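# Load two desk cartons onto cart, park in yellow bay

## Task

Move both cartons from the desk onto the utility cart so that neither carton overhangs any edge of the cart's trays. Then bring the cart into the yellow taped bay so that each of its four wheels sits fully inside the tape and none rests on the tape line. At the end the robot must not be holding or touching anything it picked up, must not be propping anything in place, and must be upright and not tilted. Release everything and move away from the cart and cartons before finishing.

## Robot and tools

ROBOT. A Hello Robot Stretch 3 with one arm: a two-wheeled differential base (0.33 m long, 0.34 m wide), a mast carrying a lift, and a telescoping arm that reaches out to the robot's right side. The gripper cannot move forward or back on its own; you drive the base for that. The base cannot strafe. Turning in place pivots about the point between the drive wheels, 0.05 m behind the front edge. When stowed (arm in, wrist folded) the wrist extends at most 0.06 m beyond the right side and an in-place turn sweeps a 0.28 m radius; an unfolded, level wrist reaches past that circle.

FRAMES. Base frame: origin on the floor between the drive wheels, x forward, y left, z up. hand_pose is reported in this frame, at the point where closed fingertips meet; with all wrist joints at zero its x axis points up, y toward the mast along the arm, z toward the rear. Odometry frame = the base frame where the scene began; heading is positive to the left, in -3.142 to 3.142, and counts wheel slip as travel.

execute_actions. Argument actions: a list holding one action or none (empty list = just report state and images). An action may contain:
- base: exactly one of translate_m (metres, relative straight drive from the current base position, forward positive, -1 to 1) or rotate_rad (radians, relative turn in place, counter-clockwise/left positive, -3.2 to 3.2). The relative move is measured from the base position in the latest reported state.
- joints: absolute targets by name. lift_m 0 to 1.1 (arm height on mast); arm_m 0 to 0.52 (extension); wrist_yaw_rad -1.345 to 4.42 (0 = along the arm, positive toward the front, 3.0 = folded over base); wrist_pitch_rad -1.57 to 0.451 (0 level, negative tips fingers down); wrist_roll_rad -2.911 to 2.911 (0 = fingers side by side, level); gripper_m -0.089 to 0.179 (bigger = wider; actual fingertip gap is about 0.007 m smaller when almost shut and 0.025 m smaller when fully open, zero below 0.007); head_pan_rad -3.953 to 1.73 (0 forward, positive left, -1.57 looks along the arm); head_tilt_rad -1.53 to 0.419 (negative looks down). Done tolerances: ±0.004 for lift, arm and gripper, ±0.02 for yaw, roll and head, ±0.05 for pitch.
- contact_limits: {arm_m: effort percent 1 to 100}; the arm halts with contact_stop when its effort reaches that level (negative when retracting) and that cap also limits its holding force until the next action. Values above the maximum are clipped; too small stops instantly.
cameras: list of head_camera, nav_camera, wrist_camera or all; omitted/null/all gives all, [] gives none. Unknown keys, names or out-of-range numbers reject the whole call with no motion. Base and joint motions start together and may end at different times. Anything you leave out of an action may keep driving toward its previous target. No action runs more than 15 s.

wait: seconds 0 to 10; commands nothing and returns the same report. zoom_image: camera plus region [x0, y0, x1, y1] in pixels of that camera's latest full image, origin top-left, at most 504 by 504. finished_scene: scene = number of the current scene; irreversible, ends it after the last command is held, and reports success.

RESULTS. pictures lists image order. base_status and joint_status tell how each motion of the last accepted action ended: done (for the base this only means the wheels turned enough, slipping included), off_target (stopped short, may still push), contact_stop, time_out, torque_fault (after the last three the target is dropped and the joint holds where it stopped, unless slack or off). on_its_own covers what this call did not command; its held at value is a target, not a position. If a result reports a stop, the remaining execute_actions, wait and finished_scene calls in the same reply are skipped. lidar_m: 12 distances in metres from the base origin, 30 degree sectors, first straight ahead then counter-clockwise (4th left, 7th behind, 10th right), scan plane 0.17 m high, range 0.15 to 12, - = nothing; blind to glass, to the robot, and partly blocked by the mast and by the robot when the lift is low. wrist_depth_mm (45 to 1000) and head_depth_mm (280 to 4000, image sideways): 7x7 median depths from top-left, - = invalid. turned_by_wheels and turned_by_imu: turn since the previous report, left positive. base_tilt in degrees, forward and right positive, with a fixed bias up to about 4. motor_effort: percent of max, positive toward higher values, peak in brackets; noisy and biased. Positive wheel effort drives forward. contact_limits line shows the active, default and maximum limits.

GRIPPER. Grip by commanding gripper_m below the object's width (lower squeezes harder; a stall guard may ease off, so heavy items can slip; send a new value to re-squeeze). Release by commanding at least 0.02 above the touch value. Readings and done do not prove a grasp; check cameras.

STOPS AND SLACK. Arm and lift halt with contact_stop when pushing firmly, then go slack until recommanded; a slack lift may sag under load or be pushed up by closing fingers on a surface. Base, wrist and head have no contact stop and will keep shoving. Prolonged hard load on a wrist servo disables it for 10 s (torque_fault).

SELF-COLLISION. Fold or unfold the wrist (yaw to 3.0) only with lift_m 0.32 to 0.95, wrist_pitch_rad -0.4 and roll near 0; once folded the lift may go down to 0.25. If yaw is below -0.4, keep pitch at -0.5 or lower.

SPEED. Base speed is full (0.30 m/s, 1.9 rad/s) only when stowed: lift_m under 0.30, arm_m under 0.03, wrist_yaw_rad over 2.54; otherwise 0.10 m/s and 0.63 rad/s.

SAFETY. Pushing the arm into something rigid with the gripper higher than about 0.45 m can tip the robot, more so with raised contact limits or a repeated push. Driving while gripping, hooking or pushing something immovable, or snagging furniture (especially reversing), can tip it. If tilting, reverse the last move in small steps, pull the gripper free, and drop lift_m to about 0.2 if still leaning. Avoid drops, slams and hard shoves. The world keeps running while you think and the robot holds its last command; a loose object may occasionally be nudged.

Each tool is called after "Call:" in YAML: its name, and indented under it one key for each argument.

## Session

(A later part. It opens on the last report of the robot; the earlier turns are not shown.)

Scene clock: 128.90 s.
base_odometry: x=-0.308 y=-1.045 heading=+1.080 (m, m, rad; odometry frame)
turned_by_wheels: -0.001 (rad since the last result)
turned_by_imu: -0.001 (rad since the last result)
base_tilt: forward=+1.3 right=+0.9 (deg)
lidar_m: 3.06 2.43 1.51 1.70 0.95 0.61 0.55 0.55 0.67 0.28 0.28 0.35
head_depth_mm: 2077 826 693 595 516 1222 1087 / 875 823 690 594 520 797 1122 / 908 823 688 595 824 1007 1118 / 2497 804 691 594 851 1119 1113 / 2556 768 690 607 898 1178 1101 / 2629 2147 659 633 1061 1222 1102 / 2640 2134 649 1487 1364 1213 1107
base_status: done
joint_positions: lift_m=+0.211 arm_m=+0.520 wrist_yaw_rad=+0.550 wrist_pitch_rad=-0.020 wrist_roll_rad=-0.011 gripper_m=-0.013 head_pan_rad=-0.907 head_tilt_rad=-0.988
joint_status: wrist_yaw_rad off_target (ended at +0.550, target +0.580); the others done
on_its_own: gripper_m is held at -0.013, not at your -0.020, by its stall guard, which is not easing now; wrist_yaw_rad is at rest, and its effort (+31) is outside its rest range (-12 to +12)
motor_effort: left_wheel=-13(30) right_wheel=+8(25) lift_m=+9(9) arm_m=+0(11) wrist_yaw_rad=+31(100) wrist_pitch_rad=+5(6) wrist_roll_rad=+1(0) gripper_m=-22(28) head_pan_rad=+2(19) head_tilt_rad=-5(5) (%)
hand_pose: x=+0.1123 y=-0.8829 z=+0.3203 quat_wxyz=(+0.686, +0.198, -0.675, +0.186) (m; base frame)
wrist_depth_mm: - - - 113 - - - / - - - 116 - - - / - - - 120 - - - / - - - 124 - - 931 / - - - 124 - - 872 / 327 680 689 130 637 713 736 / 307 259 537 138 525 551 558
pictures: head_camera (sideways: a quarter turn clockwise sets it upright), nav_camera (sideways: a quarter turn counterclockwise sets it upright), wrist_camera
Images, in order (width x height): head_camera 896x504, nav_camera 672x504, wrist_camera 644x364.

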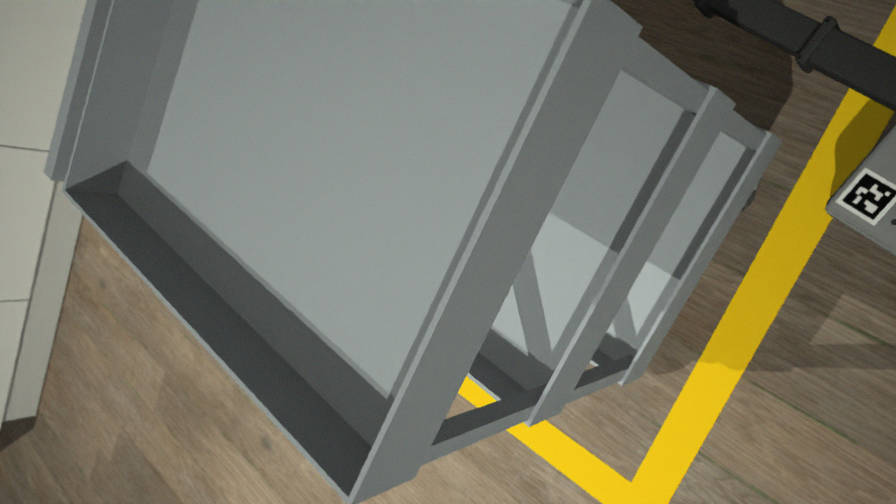

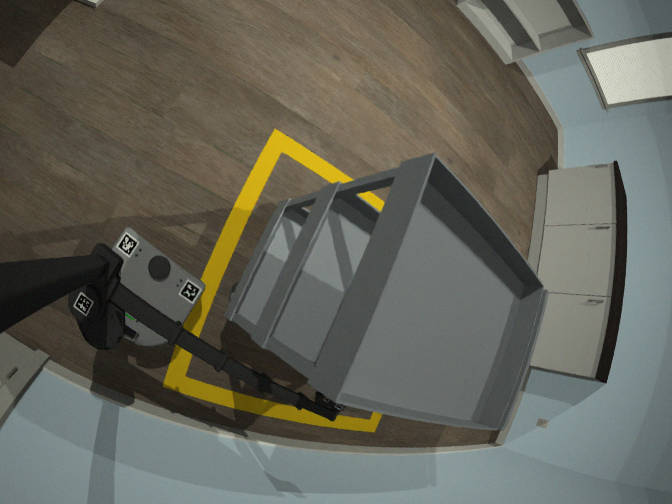

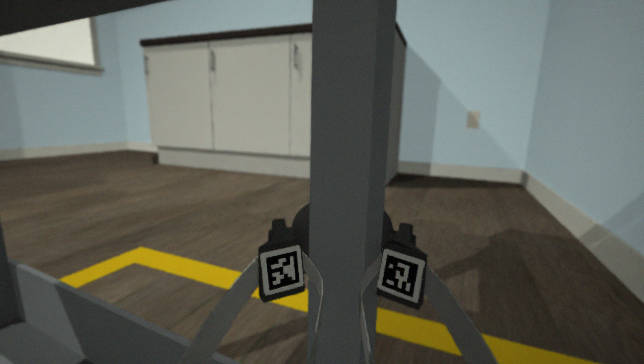

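Call:
execute_actions:
  actions:
    - {"joints":{"gripper_m":0.09,"wrist_yaw_rad":0.55,"head_pan_rad":-1.6}}
  cameras: []

Call:
execute_actions:
  actions:
    - {"base":{"translate_m":-0.05},"joints":{"arm_m":0.42}}

Scene clock: 137.27 s.
base_odometry: x=-0.308 y=-1.045 heading=+1.080 (m, m, rad; odometry frame)
turned_by_wheels: +0.000 (rad since the last result)
turned_by_imu: +0.000 (rad since the last result)
base_tilt: forward=+1.3 right=+1.2 (deg)
lidar_m: 3.06 2.43 1.50 1.70 0.95 0.61 0.55 0.55 0.66 0.28 0.28 0.35
head_depth_mm: 979 1044 1124 1194 1278 1231 1107 / 1211 1313 1432 1496 1373 1228 1117 / 1595 1789 1799 1587 1370 1227 - / 2335 2128 1799 1040 1317 1183 1140 / 2635 846 682 595 821 1003 1105 / 2648 820 690 593 552 981 1100 / 2170 821 690 594 527 802 1098
base_status: not commanded
joint_positions: lift_m=+0.211 arm_m=+0.520 wrist_yaw_rad=+0.549 wrist_pitch_rad=-0.020 wrist_roll_rad=-0.011 gripper_m=+0.090 head_pan_rad=-1.593 head_tilt_rad=-0.988
joint_status: all done
motor_effort: left_wheel=-2(4) right_wheel=+1(2) lift_m=+9(8) arm_m=+0(0) wrist_yaw_rad=+1(17) wrist_pitch_rad=+5(5) wrist_roll_rad=+1(0) gripper_m=+0(92) head_pan_rad=-2(28) head_tilt_rad=-5(5) (%)
hand_pose: x=+0.1121 y=-0.8830 z=+0.3203 quat_wxyz=(+0.686, +0.198, -0.675, +0.186) (m; base frame)
wrist_depth_mm: - - - 113 - - - / - - - 117 - - - / - - - 121 - - - / - - - 124 - - 949 / - - - 129 - - 903 / 333 684 664 133 641 740 719 / 309 258 537 138 544 549 557
pictures: none
No camera images: the call's "cameras" was empty. Leave "cameras" out to get every camera's image.

Scene clock: 139.23 s.
base_odometry: x=-0.331 y=-1.090 heading=+1.080 (m, m, rad; odometry frame)
turned_by_wheels: +0.000 (rad since the last result)
turned_by_imu: +0.000 (rad since the last result)
base_tilt: forward=+1.4 right=+1.1 (deg)
lidar_m: 3.12 2.47 1.52 1.69 0.85 0.56 0.50 0.50 0.60 0.28 0.29 0.36
head_depth_mm: 891 949 1010 1090 1178 1188 1102 / 1104 1186 1299 1424 1345 1224 1113 / 1449 1620 1713 1556 1372 1222 - / 2111 2114 1818 1591 1366 1225 1142 / 2685 2148 1773 619 792 1031 1104 / 2623 802 689 594 537 987 1106 / 2446 822 690 594 549 809 1102
base_status: done
joint_positions: lift_m=+0.211 arm_m=+0.420 wrist_yaw_rad=+0.549 wrist_pitch_rad=-0.020 wrist_roll_rad=-0.011 gripper_m=+0.090 head_pan_rad=-1.593 head_tilt_rad=-0.988
joint_status: all done
motor_effort: left_wheel=-3(10) right_wheel=+1(3) lift_m=+9(9) arm_m=-2(1) wrist_yaw_rad=+0(0) wrist_pitch_rad=+5(5) wrist_roll_rad=+0(1) gripper_m=+0(1) head_pan_rad=-2(3) head_tilt_rad=-4(4) (%)
hand_pose: x=+0.1121 y=-0.7834 z=+0.3203 quat_wxyz=(+0.686, +0.198, -0.675, +0.186) (m; base frame)
wrist_depth_mm: 237 235 230 213 - - - / 400 - - - - - 937 / - - - - - - 931 / - - - - - - 889 / 440 - - 866 - - 834 / 401 406 340 299 679 736 689 / 324 329 329 300 548 552 550
pictures: head_camera (sideways: a quarter turn clockwise sets it upright), nav_camera (sideways: a quarter turn counterclockwise sets it upright), wrist_camera
Images, in order (width x height): head_camera 896x504, nav_camera 672x504, wrist_camera 644x364.

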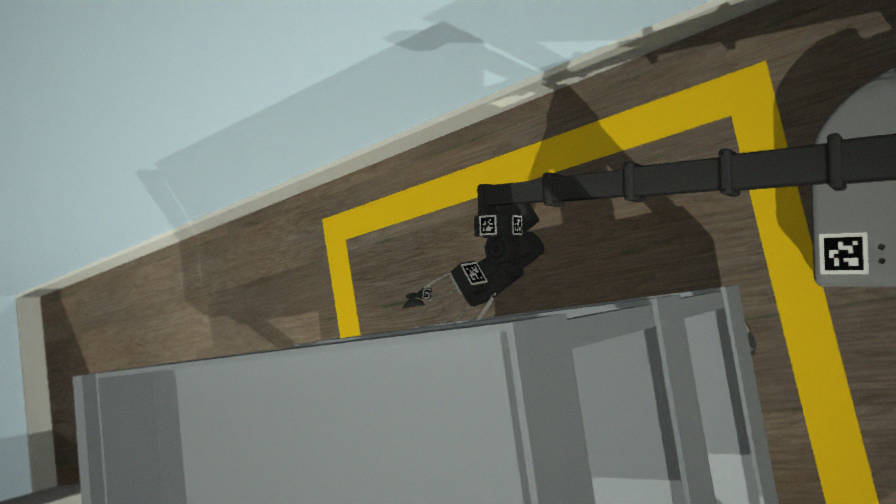

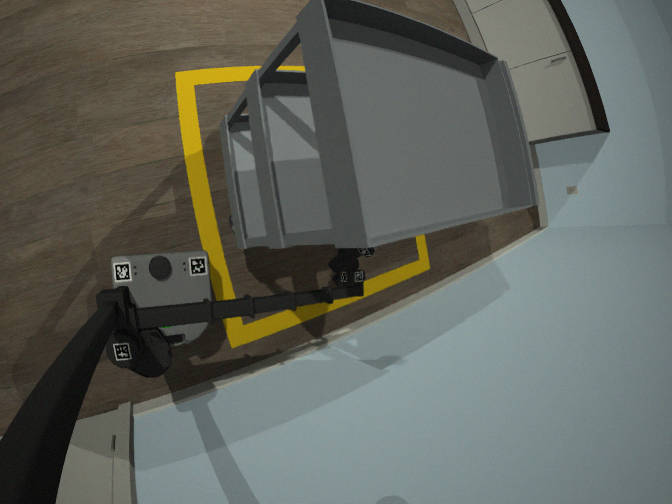

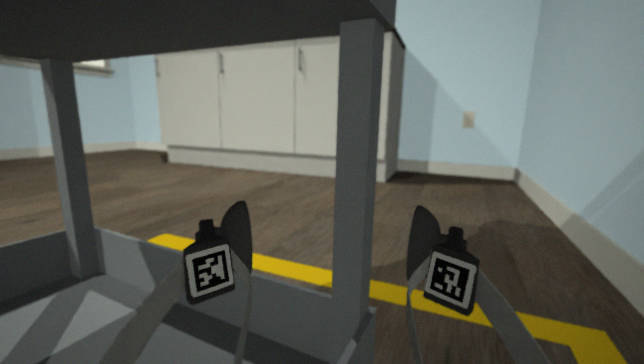

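Call:
execute_actions:
  actions:
    - {"joints":{"gripper_m":0.02,"wrist_yaw_rad":-0.1,"arm_m":0.33}}
  cameras: []

Call:
execute_actions:
  actions:
    - {"joints":{"arm_m":0.0,"lift_m":0.9}}
  cameras: ["nav_camera"]

Scene clock: 147.57 s.
base_odometry: x=-0.331 y=-1.090 heading=+1.080 (m, m, rad; odometry frame)
turned_by_wheels: +0.000 (rad since the last result)
turned_by_imu: +0.000 (rad since the last result)
base_tilt: forward=+1.3 right=+1.0 (deg)
lidar_m: 3.12 2.48 1.53 1.69 0.86 0.56 0.50 0.50 0.60 0.28 0.29 0.36
head_depth_mm: 888 949 1022 1093 1176 1192 1102 / 1105 1189 1293 1422 1334 1222 1121 / 1448 1605 1711 1564 1365 1218 - / 2118 2090 1812 1565 1348 1218 1141 / 2707 2122 1754 1292 793 1031 1102 / 2646 802 688 595 536 986 1103 / 2477 822 690 595 551 810 1106
base_status: not commanded
joint_positions: lift_m=+0.211 arm_m=+0.330 wrist_yaw_rad=-0.097 wrist_pitch_rad=-0.020 wrist_roll_rad=-0.011 gripper_m=+0.020 head_pan_rad=-1.593 head_tilt_rad=-0.988
joint_status: all done
motor_effort: left_wheel=-3(3) right_wheel=+1(1) lift_m=+9(8) arm_m=-3(4) wrist_yaw_rad=-2(5) wrist_pitch_rad=+5(5) wrist_roll_rad=+1(1) gripper_m=+0(94) head_pan_rad=-2(2) head_tilt_rad=-5(4) (%)
hand_pose: x=-0.0463 y=-0.7298 z=+0.3203 quat_wxyz=(+0.710, -0.027, -0.702, -0.042) (m; base frame)
wrist_depth_mm: 242 - - - 650 429 318 / - - - - 660 428 321 / - - - - 665 437 323 / - 298 - - 669 436 324 / - 841 - - 628 436 323 / 308 312 687 659 586 443 325 / 308 308 536 541 542 427 324
pictures: none
No camera images: the call's "cameras" was empty. Leave "cameras" out to get every camera's image.

Scene clock: 154.67 s.
base_odometry: x=-0.331 y=-1.090 heading=+1.080 (m, m, rad; odometry frame)
turned_by_wheels: +0.000 (rad since the last result)
turned_by_imu: -0.001 (rad since the last result)
base_tilt: forward=+1.4 right=+1.0 (deg)
lidar_m: 3.10 2.47 1.52 1.69 0.86 0.56 0.50 0.50 0.60 0.28 0.29 0.36
head_depth_mm: 892 946 1013 - - - 1107 / 1108 1195 1273 - - - 1125 / 1448 1635 - - - 1206 1152 / 2121 2128 1845 1521 1370 1209 1131 / 2658 2158 1772 1289 795 1031 1103 / 2660 803 690 593 538 993 1107 / 2496 825 692 594 550 810 1111
base_status: not commanded
joint_positions: lift_m=+0.899 arm_m=+0.000 wrist_yaw_rad=-0.099 wrist_pitch_rad=-0.020 wrist_roll_rad=-0.011 gripper_m=+0.020 head_pan_rad=-1.593 head_tilt_rad=-0.988
joint_status: all done
motor_effort: left_wheel=-2(3) right_wheel=+1(1) lift_m=+29(31) arm_m=-2(2) wrist_yaw_rad=-1(4) wrist_pitch_rad=+5(5) wrist_roll_rad=+1(0) gripper_m=-1(1) head_pan_rad=-3(2) head_tilt_rad=-4(3) (%)
hand_pose: x=-0.0466 y=-0.3997 z=+1.0089 quat_wxyz=(+0.710, -0.027, -0.702, -0.042) (m; base frame)
wrist_depth_mm: - - - - 758 497 368 / - - - - 765 497 374 / - - - - 765 500 374 / - - - - 784 510 376 / 593 607 636 - 724 513 379 / 502 505 530 - 679 510 383 / 384 393 - - 853 515 383
pictures: nav_camera (sideways: a quarter turn counterclockwise sets it upright)
Images, in order (width x height): nav_camera 672x504.

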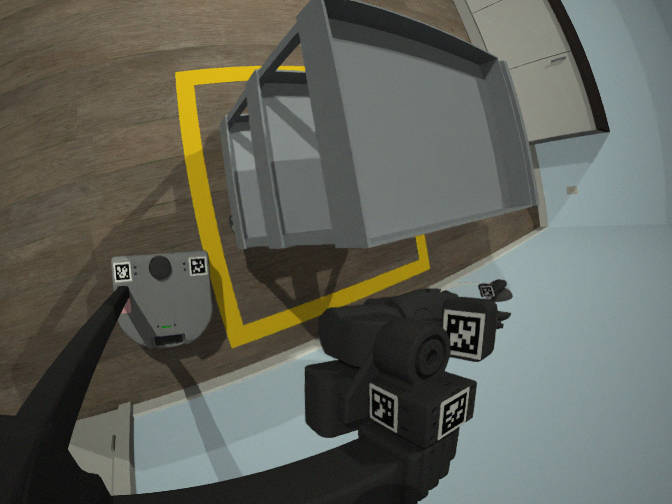

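Call:
execute_actions:
  actions:
    - {"base":{"rotate_rad":0.63},"joints":{"lift_m":0.95}}
  cameras: []

Call:
execute_actions:
  actions:
    - {"base":{"translate_m":0.99},"joints":{"head_tilt_rad":-0.6,"head_pan_rad":-1.4}}
  cameras: ["nav_camera"]

Call:
execute_actions:
  actions:
    - {"base":{"rotate_rad":2.36},"joints":{"wrist_yaw_rad":0.84,"wrist_pitch_rad":-0.4,"gripper_m":0.179}}

Scene clock: 175.50 s.
base_odometry: x=-0.331 y=-1.090 heading=+1.710 (m, m, rad; odometry frame)
turned_by_wheels: +0.630 (rad since the last result)
turned_by_imu: +0.627 (rad since the last result)
base_tilt: forward=+1.4 right=+0.9 (deg)
lidar_m: 2.47 1.52 1.69 0.75 0.53 0.50 0.51 0.65 0.28 0.29 0.39 3.09
head_depth_mm: 2130 823 - - - 1187 1101 / 881 848 - - - 1192 1121 / 902 - - - - 998 1135 / 926 850 - 579 858 1132 1136 / 2520 802 692 609 883 1184 1105 / 2603 767 690 621 912 1212 1095 / 2654 2177 670 737 1333 1218 1102
base_status: done
joint_positions: lift_m=+0.949 arm_m=+0.000 wrist_yaw_rad=-0.099 wrist_pitch_rad=-0.020 wrist_roll_rad=-0.011 gripper_m=+0.020 head_pan_rad=-1.593 head_tilt_rad=-0.988
joint_status: all done
motor_effort: left_wheel=-4(10) right_wheel=+1(4) lift_m=+29(28) arm_m=-2(2) wrist_yaw_rad=-1(1) wrist_pitch_rad=+6(5) wrist_roll_rad=+1(1) gripper_m=-1(1) head_pan_rad=-2(3) head_tilt_rad=-3(3) (%)
hand_pose: x=-0.0466 y=-0.3997 z=+1.0588 quat_wxyz=(+0.710, -0.027, -0.702, -0.042) (m; base frame)
wrist_depth_mm: - - - - - - - / - - - - - - - / - - - - - - - / - - - - - - - / - - - 757 - - - / - - 544 575 622 - - / - 423 460 473 475 500 -
pictures: none
No camera images: the call's "cameras" was empty. Leave "cameras" out to get every camera's image.

Scene clock: 186.37 s.
base_odometry: x=-0.469 y=-0.109 heading=+1.710 (m, m, rad; odometry frame)
turned_by_wheels: +0.000 (rad since the last result)
turned_by_imu: +0.001 (rad since the last result)
base_tilt: forward=+1.3 right=+1.0 (deg)
lidar_m: 1.49 1.35 0.81 1.29 1.46 1.37 1.10 0.86 2.89 2.93 2.46 2.38
head_depth_mm: 3038 2654 2846 2457 - - - / 3157 2906 3062 2493 - - - / 3347 3681 3361 2368 1818 1489 1250 / 3406 3841 3445 2379 1827 1481 1254 / 3084 3384 3407 2373 1823 1478 1245 / 2703 2730 2942 2388 1825 1491 1245 / 2473 2581 2708 2353 1813 1487 1255
base_status: done
joint_positions: lift_m=+0.949 arm_m=+0.000 wrist_yaw_rad=-0.099 wrist_pitch_rad=-0.020 wrist_roll_rad=-0.011 gripper_m=+0.020 head_pan_rad=-1.407 head_tilt_rad=-0.606
joint_status: all done
motor_effort: left_wheel=-4(6) right_wheel=+1(4) lift_m=+28(29) arm_m=-2(2) wrist_yaw_rad=-3(3) wrist_pitch_rad=+5(5) wrist_roll_rad=+1(1) gripper_m=+0(1) head_pan_rad=+2(15) head_tilt_rad=+3(19) (%)
hand_pose: x=-0.0466 y=-0.3997 z=+1.0588 quat_wxyz=(+0.710, -0.027, -0.702, -0.042) (m; base frame)
wrist_depth_mm: - - - - - - - / - - - - - - - / - - - - - - - / - - - - - - - / - - - - - - - / - - - - - - - / - - - - - - -
pictures: nav_camera (sideways: a quarter turn counterclockwise sets it upright)
Images, in order (width x height): nav_camera 672x504.

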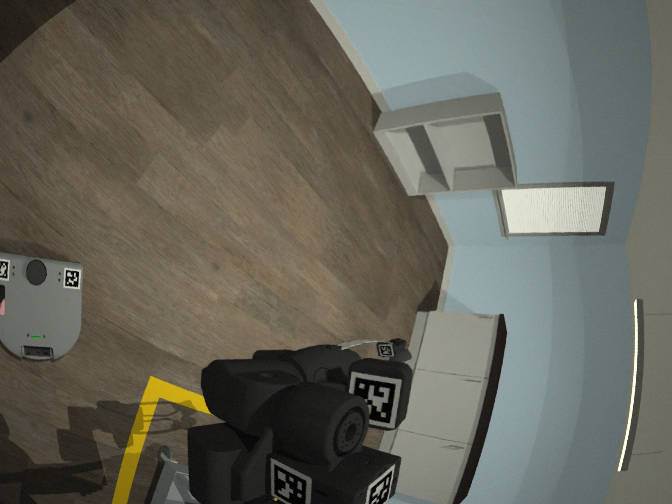

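Scene clock: 191.03 s.
base_odometry: x=-0.469 y=-0.109 heading=-2.213 (m, m, rad; odometry frame)
turned_by_wheels: +2.360 (rad since the last result)
turned_by_imu: +2.351 (rad since the last result)
base_tilt: forward=+1.4 right=+1.0 (deg)
lidar_m: 1.39 1.37 0.89 0.86 2.91 2.84 2.39 2.38 1.49 1.27 0.81 1.40
head_depth_mm: 1135 1253 1364 1068 816 722 - / 1110 1215 1337 1070 821 - - / 1092 1204 1312 1069 817 719 - / 1067 1170 1289 944 844 - - / 1055 1144 1276 886 846 - 1174 / 1028 1127 1244 1020 812 698 1257 / 1008 1101 1214 1336 1476 1402 1223
base_status: done
joint_positions: lift_m=+0.949 arm_m=+0.000 wrist_yaw_rad=+0.838 wrist_pitch_rad=-0.415 wrist_roll_rad=-0.011 gripper_m=+0.179 head_pan_rad=-1.407 head_tilt_rad=-0.606
joint_status: all done
motor_effort: left_wheel=-4(11) right_wheel=+2(4) lift_m=+28(28) arm_m=-3(2) wrist_yaw_rad=+1(4) wrist_pitch_rad=+4(4) wrist_roll_rad=+1(0) gripper_m=-1(98) head_pan_rad=+2(2) head_tilt_rad=+1(2) (%)
hand_pose: x=+0.1456 y=-0.2957 z=+0.9626 quat_wxyz=(+0.695, +0.414, -0.569, +0.150) (m; base frame)
wrist_depth_mm: - - - - 901 798 715 / - - - - - 857 742 / - - - - - 740 781 / - - - - 669 485 607 / - - - - 508 491 519 / - - - - 425 429 425 / - - - - 893 368 357
pictures: head_camera (sideways: a quarter turn clockwise sets it upright), nav_camera (sideways: a quarter turn counterclockwise sets it upright), wrist_camera
Images, in order (width x height): head_camera 896x504, nav_camera 672x504, wrist_camera 644x364.

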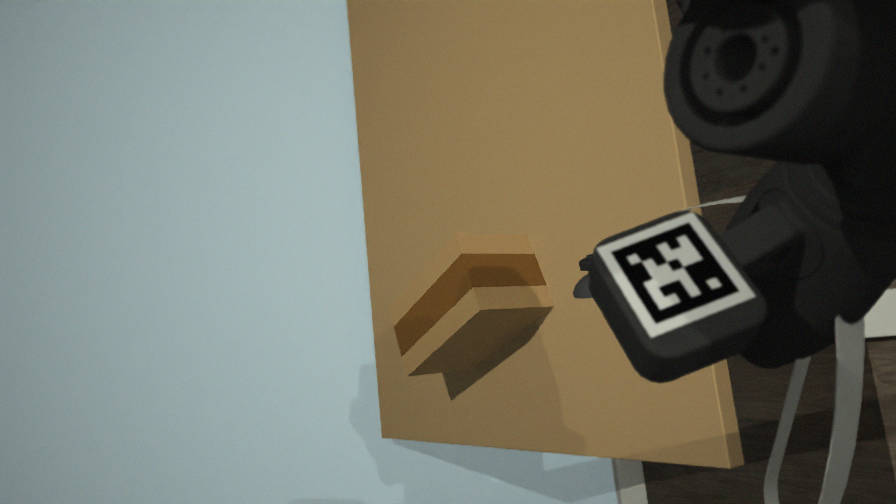

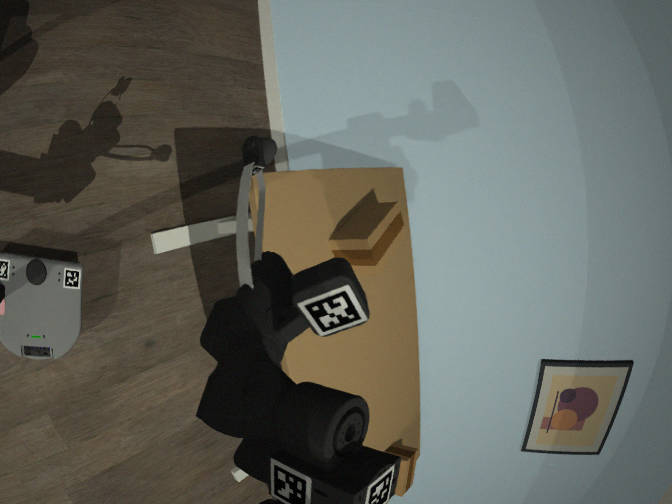

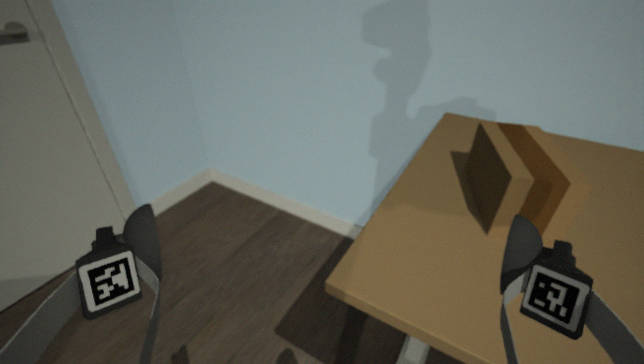

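Call:
execute_actions:
  actions:
    - {"base":{"translate_m":0.05},"joints":{"wrist_yaw_rad":0.73,"arm_m":0.42,"lift_m":0.9}}
  cameras: ["head_camera","wrist_camera"]

Scene clock: 207.53 s.
base_odometry: x=-0.499 y=-0.149 heading=-2.213 (m, m, rad; odometry frame)
turned_by_wheels: +0.000 (rad since the last result)
turned_by_imu: -0.001 (rad since the last result)
base_tilt: forward=+1.3 right=+1.0 (deg)
lidar_m: 1.33 1.32 0.91 0.85 2.92 2.90 2.44 2.43 1.51 0.80 0.80 1.38
head_depth_mm: 1118 1235 1332 1023 819 1378 1258 / 1095 1208 1290 984 824 1376 1257 / 1077 1182 1290 944 813 720 1246 / 1054 1158 1272 845 817 698 1250 / 1039 1134 1258 937 815 699 1243 / 1021 1116 1227 1111 844 699 1250 / 993 1082 1199 1344 1514 1480 1251
base_status: done
joint_positions: lift_m=+0.901 arm_m=+0.420 wrist_yaw_rad=+0.731 wrist_pitch_rad=-0.417 wrist_roll_rad=-0.011 gripper_m=+0.179 head_pan_rad=-1.407 head_tilt_rad=-0.606
joint_status: all done
motor_effort: left_wheel=-4(6) right_wheel=+1(5) lift_m=+8(27) arm_m=+2(2) wrist_yaw_rad=-1(4) wrist_pitch_rad=+5(5) wrist_roll_rad=+0(0) gripper_m=+0(1) head_pan_rad=+2(2) head_tilt_rad=+2(4) (%)
hand_pose: x=+0.1284 y=-0.7320 z=+0.9137 quat_wxyz=(+0.702, +0.383, -0.590, +0.113) (m; base frame)
wrist_depth_mm: 955 797 692 608 538 487 450 / - 888 764 664 584 515 470 / - - 849 710 640 565 508 / - - 956 546 542 560 527 / - - - 287 301 442 441 / - - 368 230 238 364 369 / - 331 315 198 199 321 312
pictures: head_camera (sideways: a quarter turn clockwise sets it upright), wrist_camera
Images, in order (width x height): head_camera 896x504, wrist_camera 644x364.

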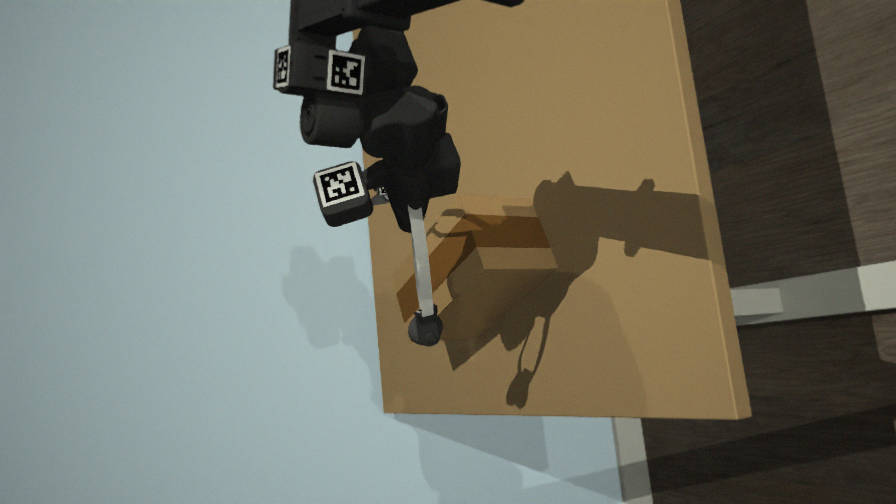

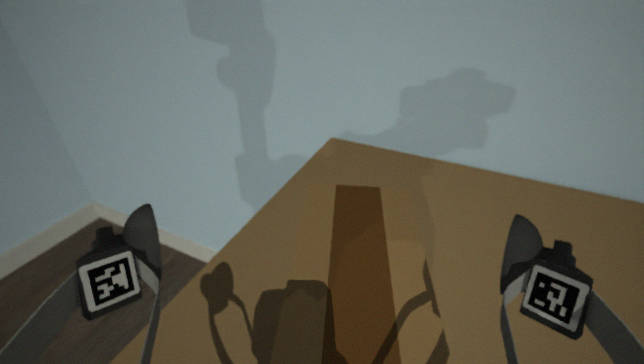

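Call:
execute_actions:
  actions:
    - {"joints":{"wrist_yaw_rad":0.68,"arm_m":0.435,"lift_m":0.84,"wrist_pitch_rad":-0.5}}
  cameras: ["head_camera","wrist_camera"]

Scene clock: 214.23 s.
base_odometry: x=-0.499 y=-0.149 heading=-2.213 (m, m, rad; odometry frame)
turned_by_wheels: +0.000 (rad since the last result)
turned_by_imu: +0.000 (rad since the last result)
base_tilt: forward=+1.4 right=+1.2 (deg)
lidar_m: 1.34 1.32 0.91 0.85 2.92 2.89 2.44 2.43 1.52 0.80 0.80 1.38
head_depth_mm: 1112 1234 1349 984 819 1380 1259 / 1099 1209 1330 - 817 1378 1252 / 1074 1178 1298 - 816 719 1253 / 1054 1160 1285 849 817 699 1252 / 1036 1131 1257 941 814 701 1255 / 1020 1109 1235 1106 842 698 1250 / 993 1088 1195 1349 1518 1482 1243
base_status: not commanded
joint_positions: lift_m=+0.841 arm_m=+0.435 wrist_yaw_rad=+0.683 wrist_pitch_rad=-0.514 wrist_roll_rad=-0.011 gripper_m=+0.179 head_pan_rad=-1.407 head_tilt_rad=-0.606
joint_status: all done
motor_effort: left_wheel=-4(3) right_wheel=+1(1) lift_m=+8(7) arm_m=+2(3) wrist_yaw_rad=-3(3) wrist_pitch_rad=+4(4) wrist_roll_rad=+0(0) gripper_m=+0(0) head_pan_rad=+2(2) head_tilt_rad=+1(2) (%)
hand_pose: x=+0.1118 y=-0.7436 z=+0.8323 quat_wxyz=(+0.708, +0.398, -0.580, +0.061) (m; base frame)
wrist_depth_mm: 858 749 653 594 527 486 445 / - 840 736 635 574 529 475 / - - 816 241 442 464 470 / - - 360 194 211 376 376 / - 328 173 161 168 318 312 / - 259 143 138 139 264 269 / 233 233 144 133 131 236 230
pictures: head_camera (sideways: a quarter turn clockwise sets it upright), wrist_camera
Images, in order (width x height): head_camera 896x504, wrist_camera 644x364.

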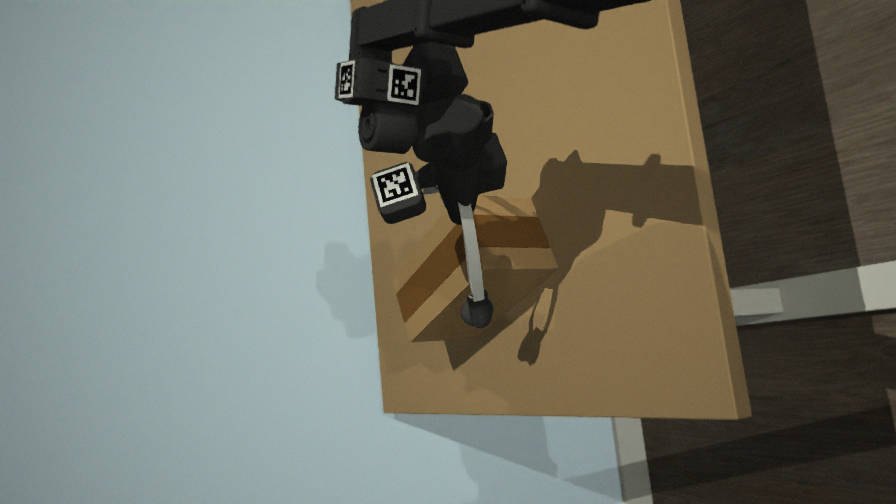

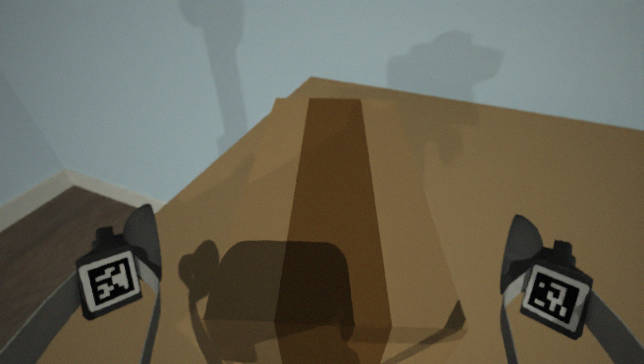

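Call:
execute_actions:
  actions:
    - {"base":{"translate_m":0.03},"joints":{"arm_m":0.472,"lift_m":0.81}}
  cameras: ["head_camera","wrist_camera"]

Call:
execute_actions:
  actions:
    - {"joints":{"gripper_m":0.05}}
  cameras: ["head_camera","wrist_camera"]

Scene clock: 223.43 s.
base_odometry: x=-0.517 y=-0.173 heading=-2.214 (m, m, rad; odometry frame)
turned_by_wheels: +0.000 (rad since the last result)
turned_by_imu: -0.001 (rad since the last result)
base_tilt: forward=+1.4 right=+1.0 (deg)
lidar_m: 1.30 1.29 0.92 0.85 2.93 2.94 2.47 2.45 1.52 0.79 0.79 1.37
head_depth_mm: 1106 1227 1360 - 820 1370 1260 / 1086 1202 1312 - 818 722 1254 / 1067 1169 1286 849 815 720 1255 / 1044 1150 1269 870 816 698 1248 / 1024 1124 1239 1013 815 681 1250 / 1004 1106 1216 1226 1476 1407 1253 / 988 1081 1195 1328 1487 1477 1247
base_status: done
joint_positions: lift_m=+0.811 arm_m=+0.472 wrist_yaw_rad=+0.677 wrist_pitch_rad=-0.502 wrist_roll_rad=-0.014 gripper_m=+0.179 head_pan_rad=-1.407 head_tilt_rad=-0.606
joint_status: all done
motor_effort: left_wheel=-8(16) right_wheel=+5(9) lift_m=+5(9) arm_m=+3(3) wrist_yaw_rad=+3(15) wrist_pitch_rad=+0(4) wrist_roll_rad=+2(3) gripper_m=-1(0) head_pan_rad=+2(2) head_tilt_rad=+2(2) (%)
hand_pose: x=+0.1120 y=-0.7827 z=+0.8052 quat_wxyz=(+0.709, +0.393, -0.582, +0.064) (m; base frame)
wrist_depth_mm: 783 689 618 543 497 445 410 / 907 781 678 573 530 483 445 / - 910 743 193 218 429 427 / - - 160 154 160 341 340 / - 290 128 127 128 283 282 / - 229 109 109 110 227 242 / 203 203 95 95 96 101 205
pictures: head_camera (sideways: a quarter turn clockwise sets it upright), wrist_camera
Images, in order (width x height): head_camera 896x504, wrist_camera 644x364.

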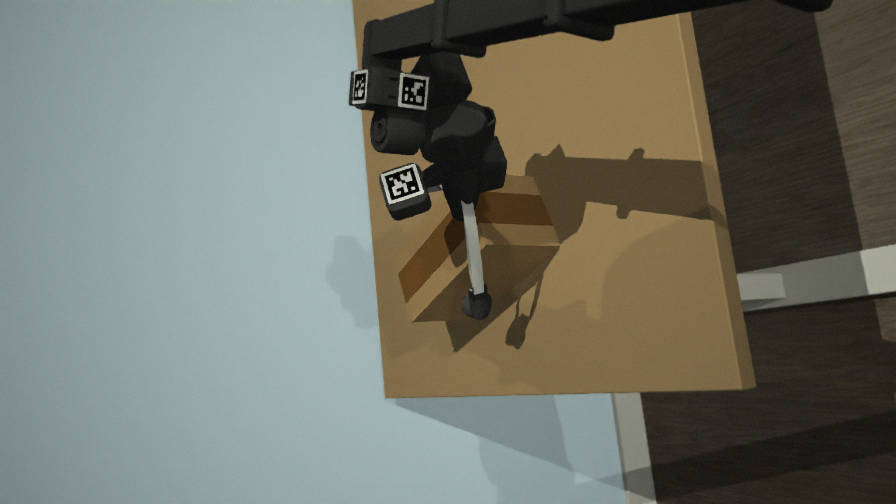

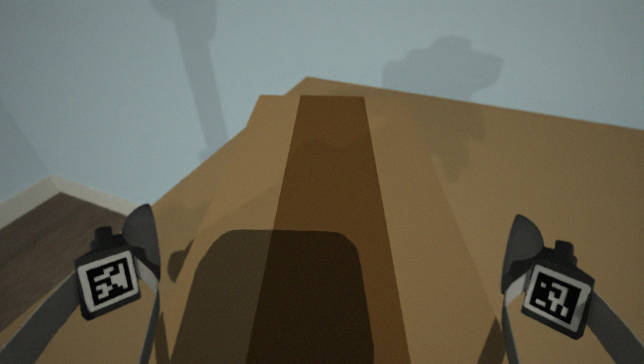

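Scene clock: 225.20 s.
base_odometry: x=-0.517 y=-0.173 heading=-2.214 (m, m, rad; odometry frame)
turned_by_wheels: +0.000 (rad since the last result)
turned_by_imu: +0.000 (rad since the last result)
base_tilt: forward=+1.4 right=+1.0 (deg)
lidar_m: 1.31 1.29 0.92 0.85 2.93 2.94 2.47 2.46 1.52 0.79 0.79 1.37
head_depth_mm: 1105 1225 1350 - 821 1381 1253 / 1086 1198 1314 - 817 723 1254 / 1065 1173 1292 - 812 722 1254 / 1043 1149 1272 883 816 700 1241 / 1027 1126 1239 1021 815 683 1248 / 1005 1107 1218 1231 1485 1402 1248 / 990 1080 1193 1335 1491 1482 1254
base_status: not commanded
joint_positions: lift_m=+0.811 arm_m=+0.472 wrist_yaw_rad=+0.678 wrist_pitch_rad=-0.480 wrist_roll_rad=-0.013 gripper_m=+0.053 head_pan_rad=-1.407 head_tilt_rad=-0.606
joint_status: all done
motor_effort: left_wheel=-11(11) right_wheel=+8(8) lift_m=+5(5) arm_m=+3(3) wrist_yaw_rad=+1(3) wrist_pitch_rad=-6(6) wrist_roll_rad=+2(3) gripper_m=-58(100) head_pan_rad=+2(2) head_tilt_rad=+3(2) (%)
hand_pose: x=+0.1141 y=-0.7850 z=+0.8099 quat_wxyz=(+0.708, +0.387, -0.587, +0.072) (m; base frame)
wrist_depth_mm: 781 699 613 543 493 451 412 / 919 781 673 586 538 485 437 / - 891 739 208 408 455 458 / - - 178 163 173 355 360 / - - 140 134 135 303 294 / - - 114 114 115 121 249 / 212 213 99 99 100 208 216
pictures: head_camera (sideways: a quarter turn clockwise sets it upright), wrist_camera
Images, in order (width x height): head_camera 896x504, wrist_camera 644x364.

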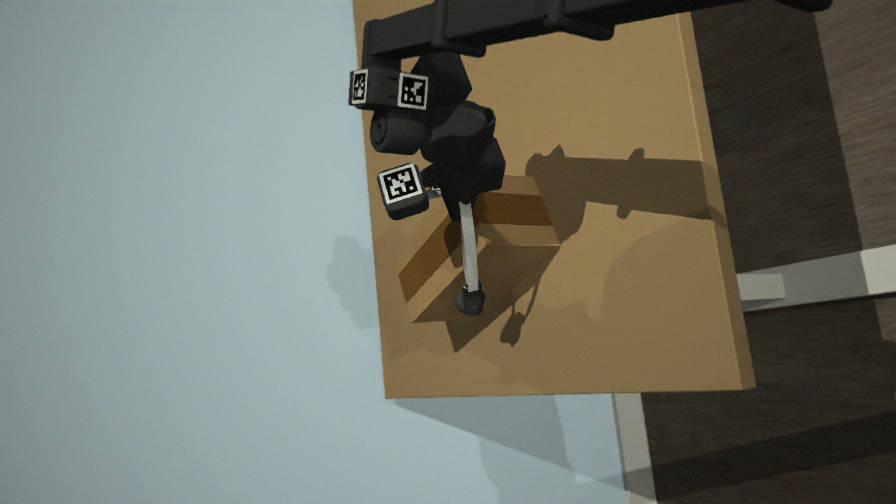

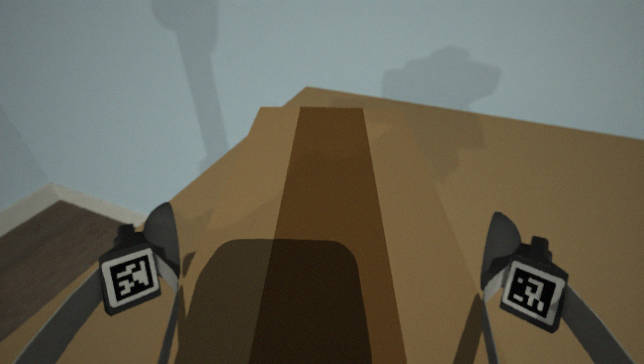

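Call:
execute_actions:
  actions:
    - {"joints":{"gripper_m":0.179}}
  cameras: []

Call:
execute_actions:
  actions:
    - {"base":{"translate_m":-0.028},"joints":{"arm_m":0.438}}
  cameras: []

Call:
execute_actions:
  actions:
    - {"joints":{"lift_m":0.78}}
  cameras: ["head_camera","wrist_camera"]

Scene clock: 233.27 s.
base_odometry: x=-0.517 y=-0.173 heading=-2.213 (m, m, rad; odometry frame)
turned_by_wheels: +0.000 (rad since the last result)
turned_by_imu: +0.000 (rad since the last result)
base_tilt: forward=+1.4 right=+1.1 (deg)
lidar_m: 1.30 1.29 0.92 0.85 2.93 2.93 2.47 2.46 1.52 0.79 0.79 1.37
head_depth_mm: 1105 1223 1353 - 817 1388 1255 / 1088 1198 1326 - 815 721 1257 / 1062 1171 1291 852 817 723 1249 / 1038 1144 1268 875 814 699 1250 / 1022 1128 1246 1020 816 678 1252 / 1009 1104 1221 1226 1467 1400 1240 / 990 1084 1189 1327 1512 1476 1253
base_status: not commanded
joint_positions: lift_m=+0.811 arm_m=+0.472 wrist_yaw_rad=+0.678 wrist_pitch_rad=-0.495 wrist_roll_rad=-0.013 gripper_m=+0.179 head_pan_rad=-1.407 head_tilt_rad=-0.606
joint_status: all done
motor_effort: left_wheel=-4(11) right_wheel=+2(8) lift_m=+7(7) arm_m=+1(3) wrist_yaw_rad=+1(1) wrist_pitch_rad=-1(7) wrist_roll_rad=+2(2) gripper_m=-1(95) head_pan_rad=+2(2) head_tilt_rad=+2(2) (%)
hand_pose: x=+0.1128 y=-0.7835 z=+0.8065 quat_wxyz=(+0.708, +0.391, -0.584, +0.067) (m; base frame)
wrist_depth_mm: 784 685 603 548 491 448 411 / 897 784 678 567 527 495 440 / - 891 757 195 221 434 432 / - - 169 155 162 345 344 / - 289 128 128 129 284 282 / - 230 110 110 110 229 242 / 203 203 95 95 96 101 205
pictures: none
No camera images: the call's "cameras" was empty. Leave "cameras" out to get every camera's image.

Scene clock: 234.97 s.
base_odometry: x=-0.500 y=-0.151 heading=-2.213 (m, m, rad; odometry frame)
turned_by_wheels: +0.000 (rad since the last result)
turned_by_imu: +0.000 (rad since the last result)
base_tilt: forward=+1.3 right=+0.9 (deg)
lidar_m: 1.34 1.32 0.91 0.85 2.93 2.90 2.44 2.43 1.52 0.80 0.80 1.38
head_depth_mm: 1118 1239 1346 - 824 1376 1249 / 1099 1206 1329 - 818 1373 1262 / 1074 1186 1297 - 817 720 1250 / 1051 1163 1285 846 814 702 1255 / 1031 1133 1252 941 814 698 1242 / 1007 1113 1223 1109 843 699 1251 / 998 1092 1197 1341 1519 1482 1252
base_status: done
joint_positions: lift_m=+0.811 arm_m=+0.438 wrist_yaw_rad=+0.683 wrist_pitch_rad=-0.514 wrist_roll_rad=-0.007 gripper_m=+0.179 head_pan_rad=-1.407 head_tilt_rad=-0.606
joint_status: all done
motor_effort: left_wheel=-3(9) right_wheel=+1(7) lift_m=+8(8) arm_m=-2(6) wrist_yaw_rad=-3(5) wrist_pitch_rad=+4(4) wrist_roll_rad=-2(2) gripper_m=-1(1) head_pan_rad=+2(2) head_tilt_rad=+3(3) (%)
hand_pose: x=+0.1118 y=-0.7473 z=+0.8025 quat_wxyz=(+0.707, +0.398, -0.581, +0.061) (m; base frame)
wrist_depth_mm: 850 744 654 579 537 478 440 / - 846 738 246 534 515 478 / - - 389 184 196 411 411 / - - 154 147 149 329 332 / - 283 124 123 123 275 276 / - 226 109 108 107 108 235 / 201 204 128 124 123 202 201
pictures: none
No camera images: the call's "cameras" was empty. Leave "cameras" out to get every camera's image.

Scene clock: 236.03 s.
base_odometry: x=-0.500 y=-0.151 heading=-2.213 (m, m, rad; odometry frame)
turned_by_wheels: +0.000 (rad since the last result)
turned_by_imu: +0.000 (rad since the last result)
base_tilt: forward=+1.5 right=+1.0 (deg)
lidar_m: 1.33 1.32 0.91 0.85 2.92 2.90 2.45 2.43 1.52 0.80 0.80 1.38
head_depth_mm: 1116 1229 1356 1180 821 1379 1253 / 1098 1204 1320 - 819 1377 1265 / 1073 1183 1292 1167 794 721 1242 / 1047 1158 1276 852 817 701 1254 / 1031 1132 1250 942 818 701 1243 / 1014 1107 1225 1109 843 698 1244 / 997 1093 1202 1337 1503 1484 1255
base_status: not commanded
joint_positions: lift_m=+0.781 arm_m=+0.438 wrist_yaw_rad=+0.683 wrist_pitch_rad=-0.514 wrist_roll_rad=-0.007 gripper_m=+0.179 head_pan_rad=-1.407 head_tilt_rad=-0.606
joint_status: all done
motor_effort: left_wheel=-3(3) right_wheel=+1(1) lift_m=+8(8) arm_m=-2(2) wrist_yaw_rad=-3(3) wrist_pitch_rad=+4(4) wrist_roll_rad=-2(1) gripper_m=+0(0) head_pan_rad=+2(2) head_tilt_rad=+2(3) (%)
hand_pose: x=+0.1118 y=-0.7472 z=+0.7723 quat_wxyz=(+0.707, +0.398, -0.581, +0.061) (m; base frame)
wrist_depth_mm: 853 742 657 563 516 481 444 / - 850 701 169 181 472 459 / - - 127 126 127 354 357 / - 282 102 101 102 262 283 / - 91 89 87 87 88 236 / 208 191 103 100 99 98 203 / 172 177 129 125 123 173 173
pictures: head_camera (sideways: a quarter turn clockwise sets it upright), wrist_camera
Images, in order (width x height): head_camera 896x504, wrist_camera 644x364.

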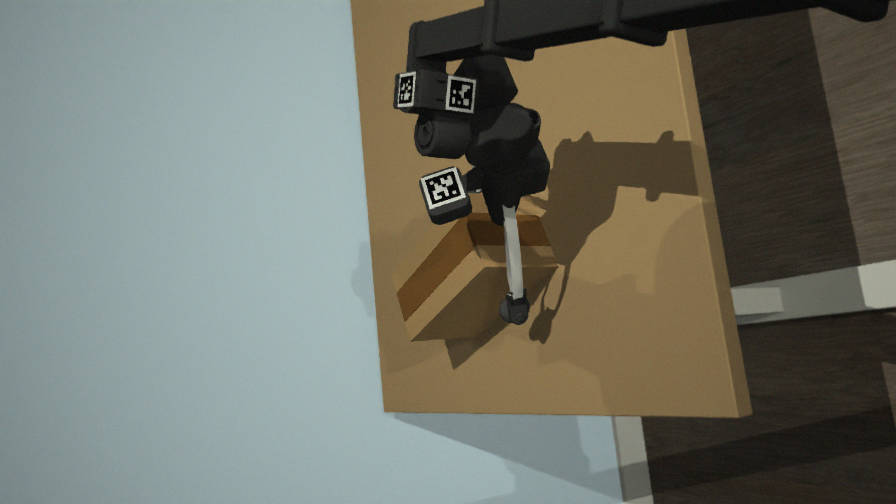

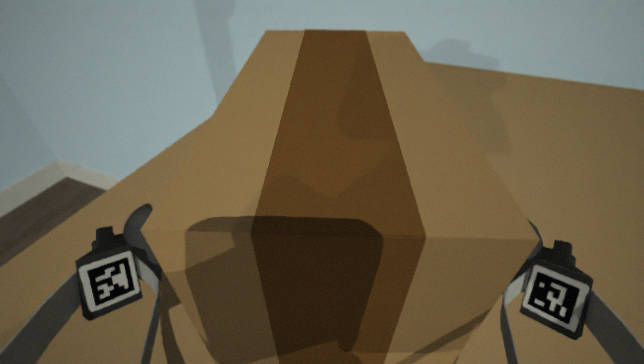

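Call:
execute_actions:
  actions:
    - {"joints":{"gripper_m":0.06}}
  cameras: ["wrist_camera"]

Call:
execute_actions:
  actions:
    - {"joints":{"lift_m":0.82}}
  cameras: ["head_camera","wrist_camera"]

Scene clock: 245.97 s.
base_odometry: x=-0.500 y=-0.151 heading=-2.214 (m, m, rad; odometry frame)
turned_by_wheels: +0.000 (rad since the last result)
turned_by_imu: -0.001 (rad since the last result)
base_tilt: forward=+1.4 right=+1.1 (deg)
lidar_m: 1.33 1.32 0.91 0.85 2.92 2.89 2.44 2.43 1.52 0.80 0.80 1.38
head_depth_mm: 1115 1238 1361 1177 821 1383 1255 / 1091 1206 1313 - 822 1377 1253 / 1077 1179 1298 1165 794 723 1258 / 1052 1158 1284 869 821 705 1248 / 1033 1135 1241 927 816 701 1253 / 1015 1110 1227 1111 843 698 1247 / 998 1092 1191 1339 1509 1483 1258
base_status: not commanded
joint_positions: lift_m=+0.781 arm_m=+0.438 wrist_yaw_rad=+0.670 wrist_pitch_rad=-0.510 wrist_roll_rad=-0.008 gripper_m=+0.062 head_pan_rad=-1.407 head_tilt_rad=-0.605
joint_status: all done
motor_effort: left_wheel=-4(13) right_wheel=+2(10) lift_m=+9(9) arm_m=-1(2) wrist_yaw_rad=+11(22) wrist_pitch_rad=+3(5) wrist_roll_rad=-1(8) gripper_m=-35(100) head_pan_rad=+2(2) head_tilt_rad=+3(3) (%)
hand_pose: x=+0.1101 y=-0.7493 z=+0.7733 quat_wxyz=(+0.707, +0.393, -0.584, +0.058) (m; base frame)
wrist_depth_mm: 840 740 633 552 523 482 445 / - 821 185 172 202 476 461 / - 934 136 129 130 358 361 / - 284 103 102 103 108 286 / - 244 93 99 106 121 238 / 202 203 112 118 129 - 203 / 182 178 149 146 164 176 179
pictures: wrist_camera
Images, in order (width x height): wrist_camera 644x364.

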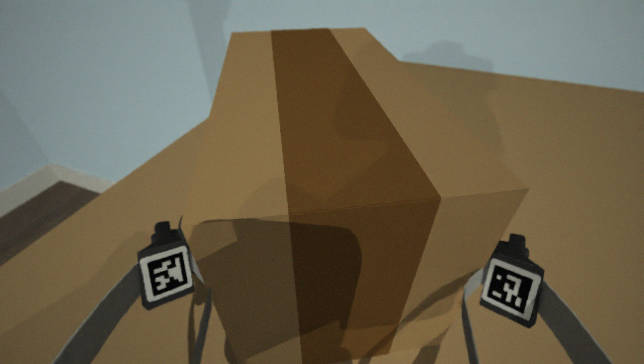

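Scene clock: 247.13 s.
base_odometry: x=-0.500 y=-0.151 heading=-2.213 (m, m, rad; odometry frame)
turned_by_wheels: +0.000 (rad since the last result)
turned_by_imu: +0.000 (rad since the last result)
base_tilt: forward=+1.5 right=+1.1 (deg)
lidar_m: 1.34 1.32 0.91 0.85 2.92 2.91 2.45 2.43 1.52 0.80 0.80 1.38
head_depth_mm: 1114 1229 1369 - 823 1391 1256 / 1087 1207 1333 - 816 1373 1265 / 1071 1173 1286 1065 817 725 1252 / 1044 1156 1278 839 816 699 1243 / 1037 1140 1253 915 817 700 1235 / 1014 1106 1230 1110 842 700 1261 / 1001 1088 1193 1328 1495 1486 1247
base_status: not commanded
joint_positions: lift_m=+0.819 arm_m=+0.438 wrist_yaw_rad=+0.673 wrist_pitch_rad=-0.547 wrist_roll_rad=-0.019 gripper_m=+0.069 head_pan_rad=-1.407 head_tilt_rad=-0.605
joint_status: all done
on_its_own: gripper_m is held at +0.067, not at your +0.060, by its stall guard, which is still easing
motor_effort: left_wheel=-3(4) right_wheel=+1(2) lift_m=+32(31) arm_m=-1(1) wrist_yaw_rad=+6(10) wrist_pitch_rad=+13(13) wrist_roll_rad=+5(5) gripper_m=-31(35) head_pan_rad=+2(2) head_tilt_rad=+3(2) (%)
hand_pose: x=+0.1071 y=-0.7445 z=+0.8039 quat_wxyz=(+0.712, +0.405, -0.572, +0.048) (m; base frame)
wrist_depth_mm: 854 759 657 588 528 484 440 / - 858 257 211 513 504 475 / - - 151 142 146 398 402 / - - 107 107 109 301 327 / - 273 98 104 112 258 276 / 234 236 113 119 131 - 237 / 209 204 135 140 157 207 209
pictures: head_camera (sideways: a quarter turn clockwise sets it upright), wrist_camera
Images, in order (width x height): head_camera 896x504, wrist_camera 644x364.

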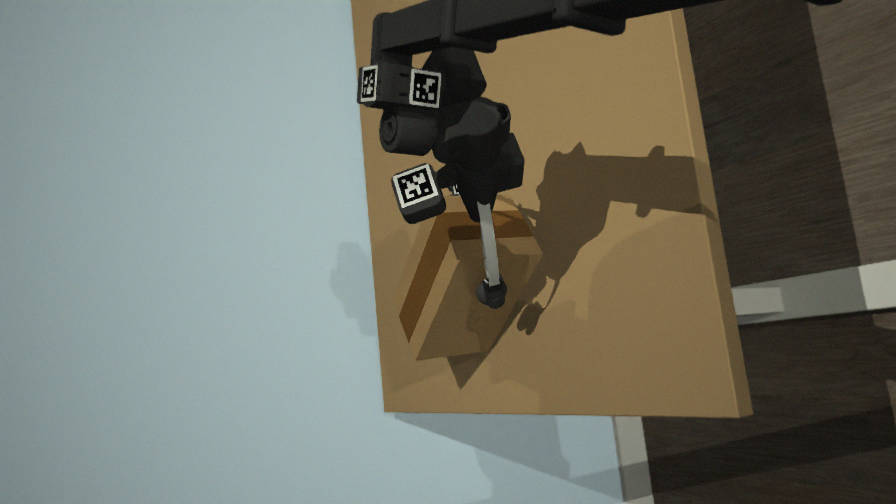

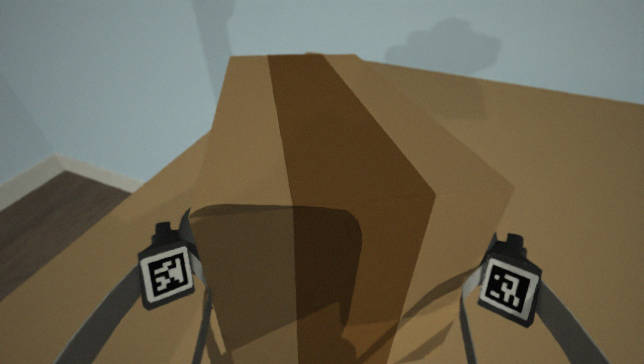

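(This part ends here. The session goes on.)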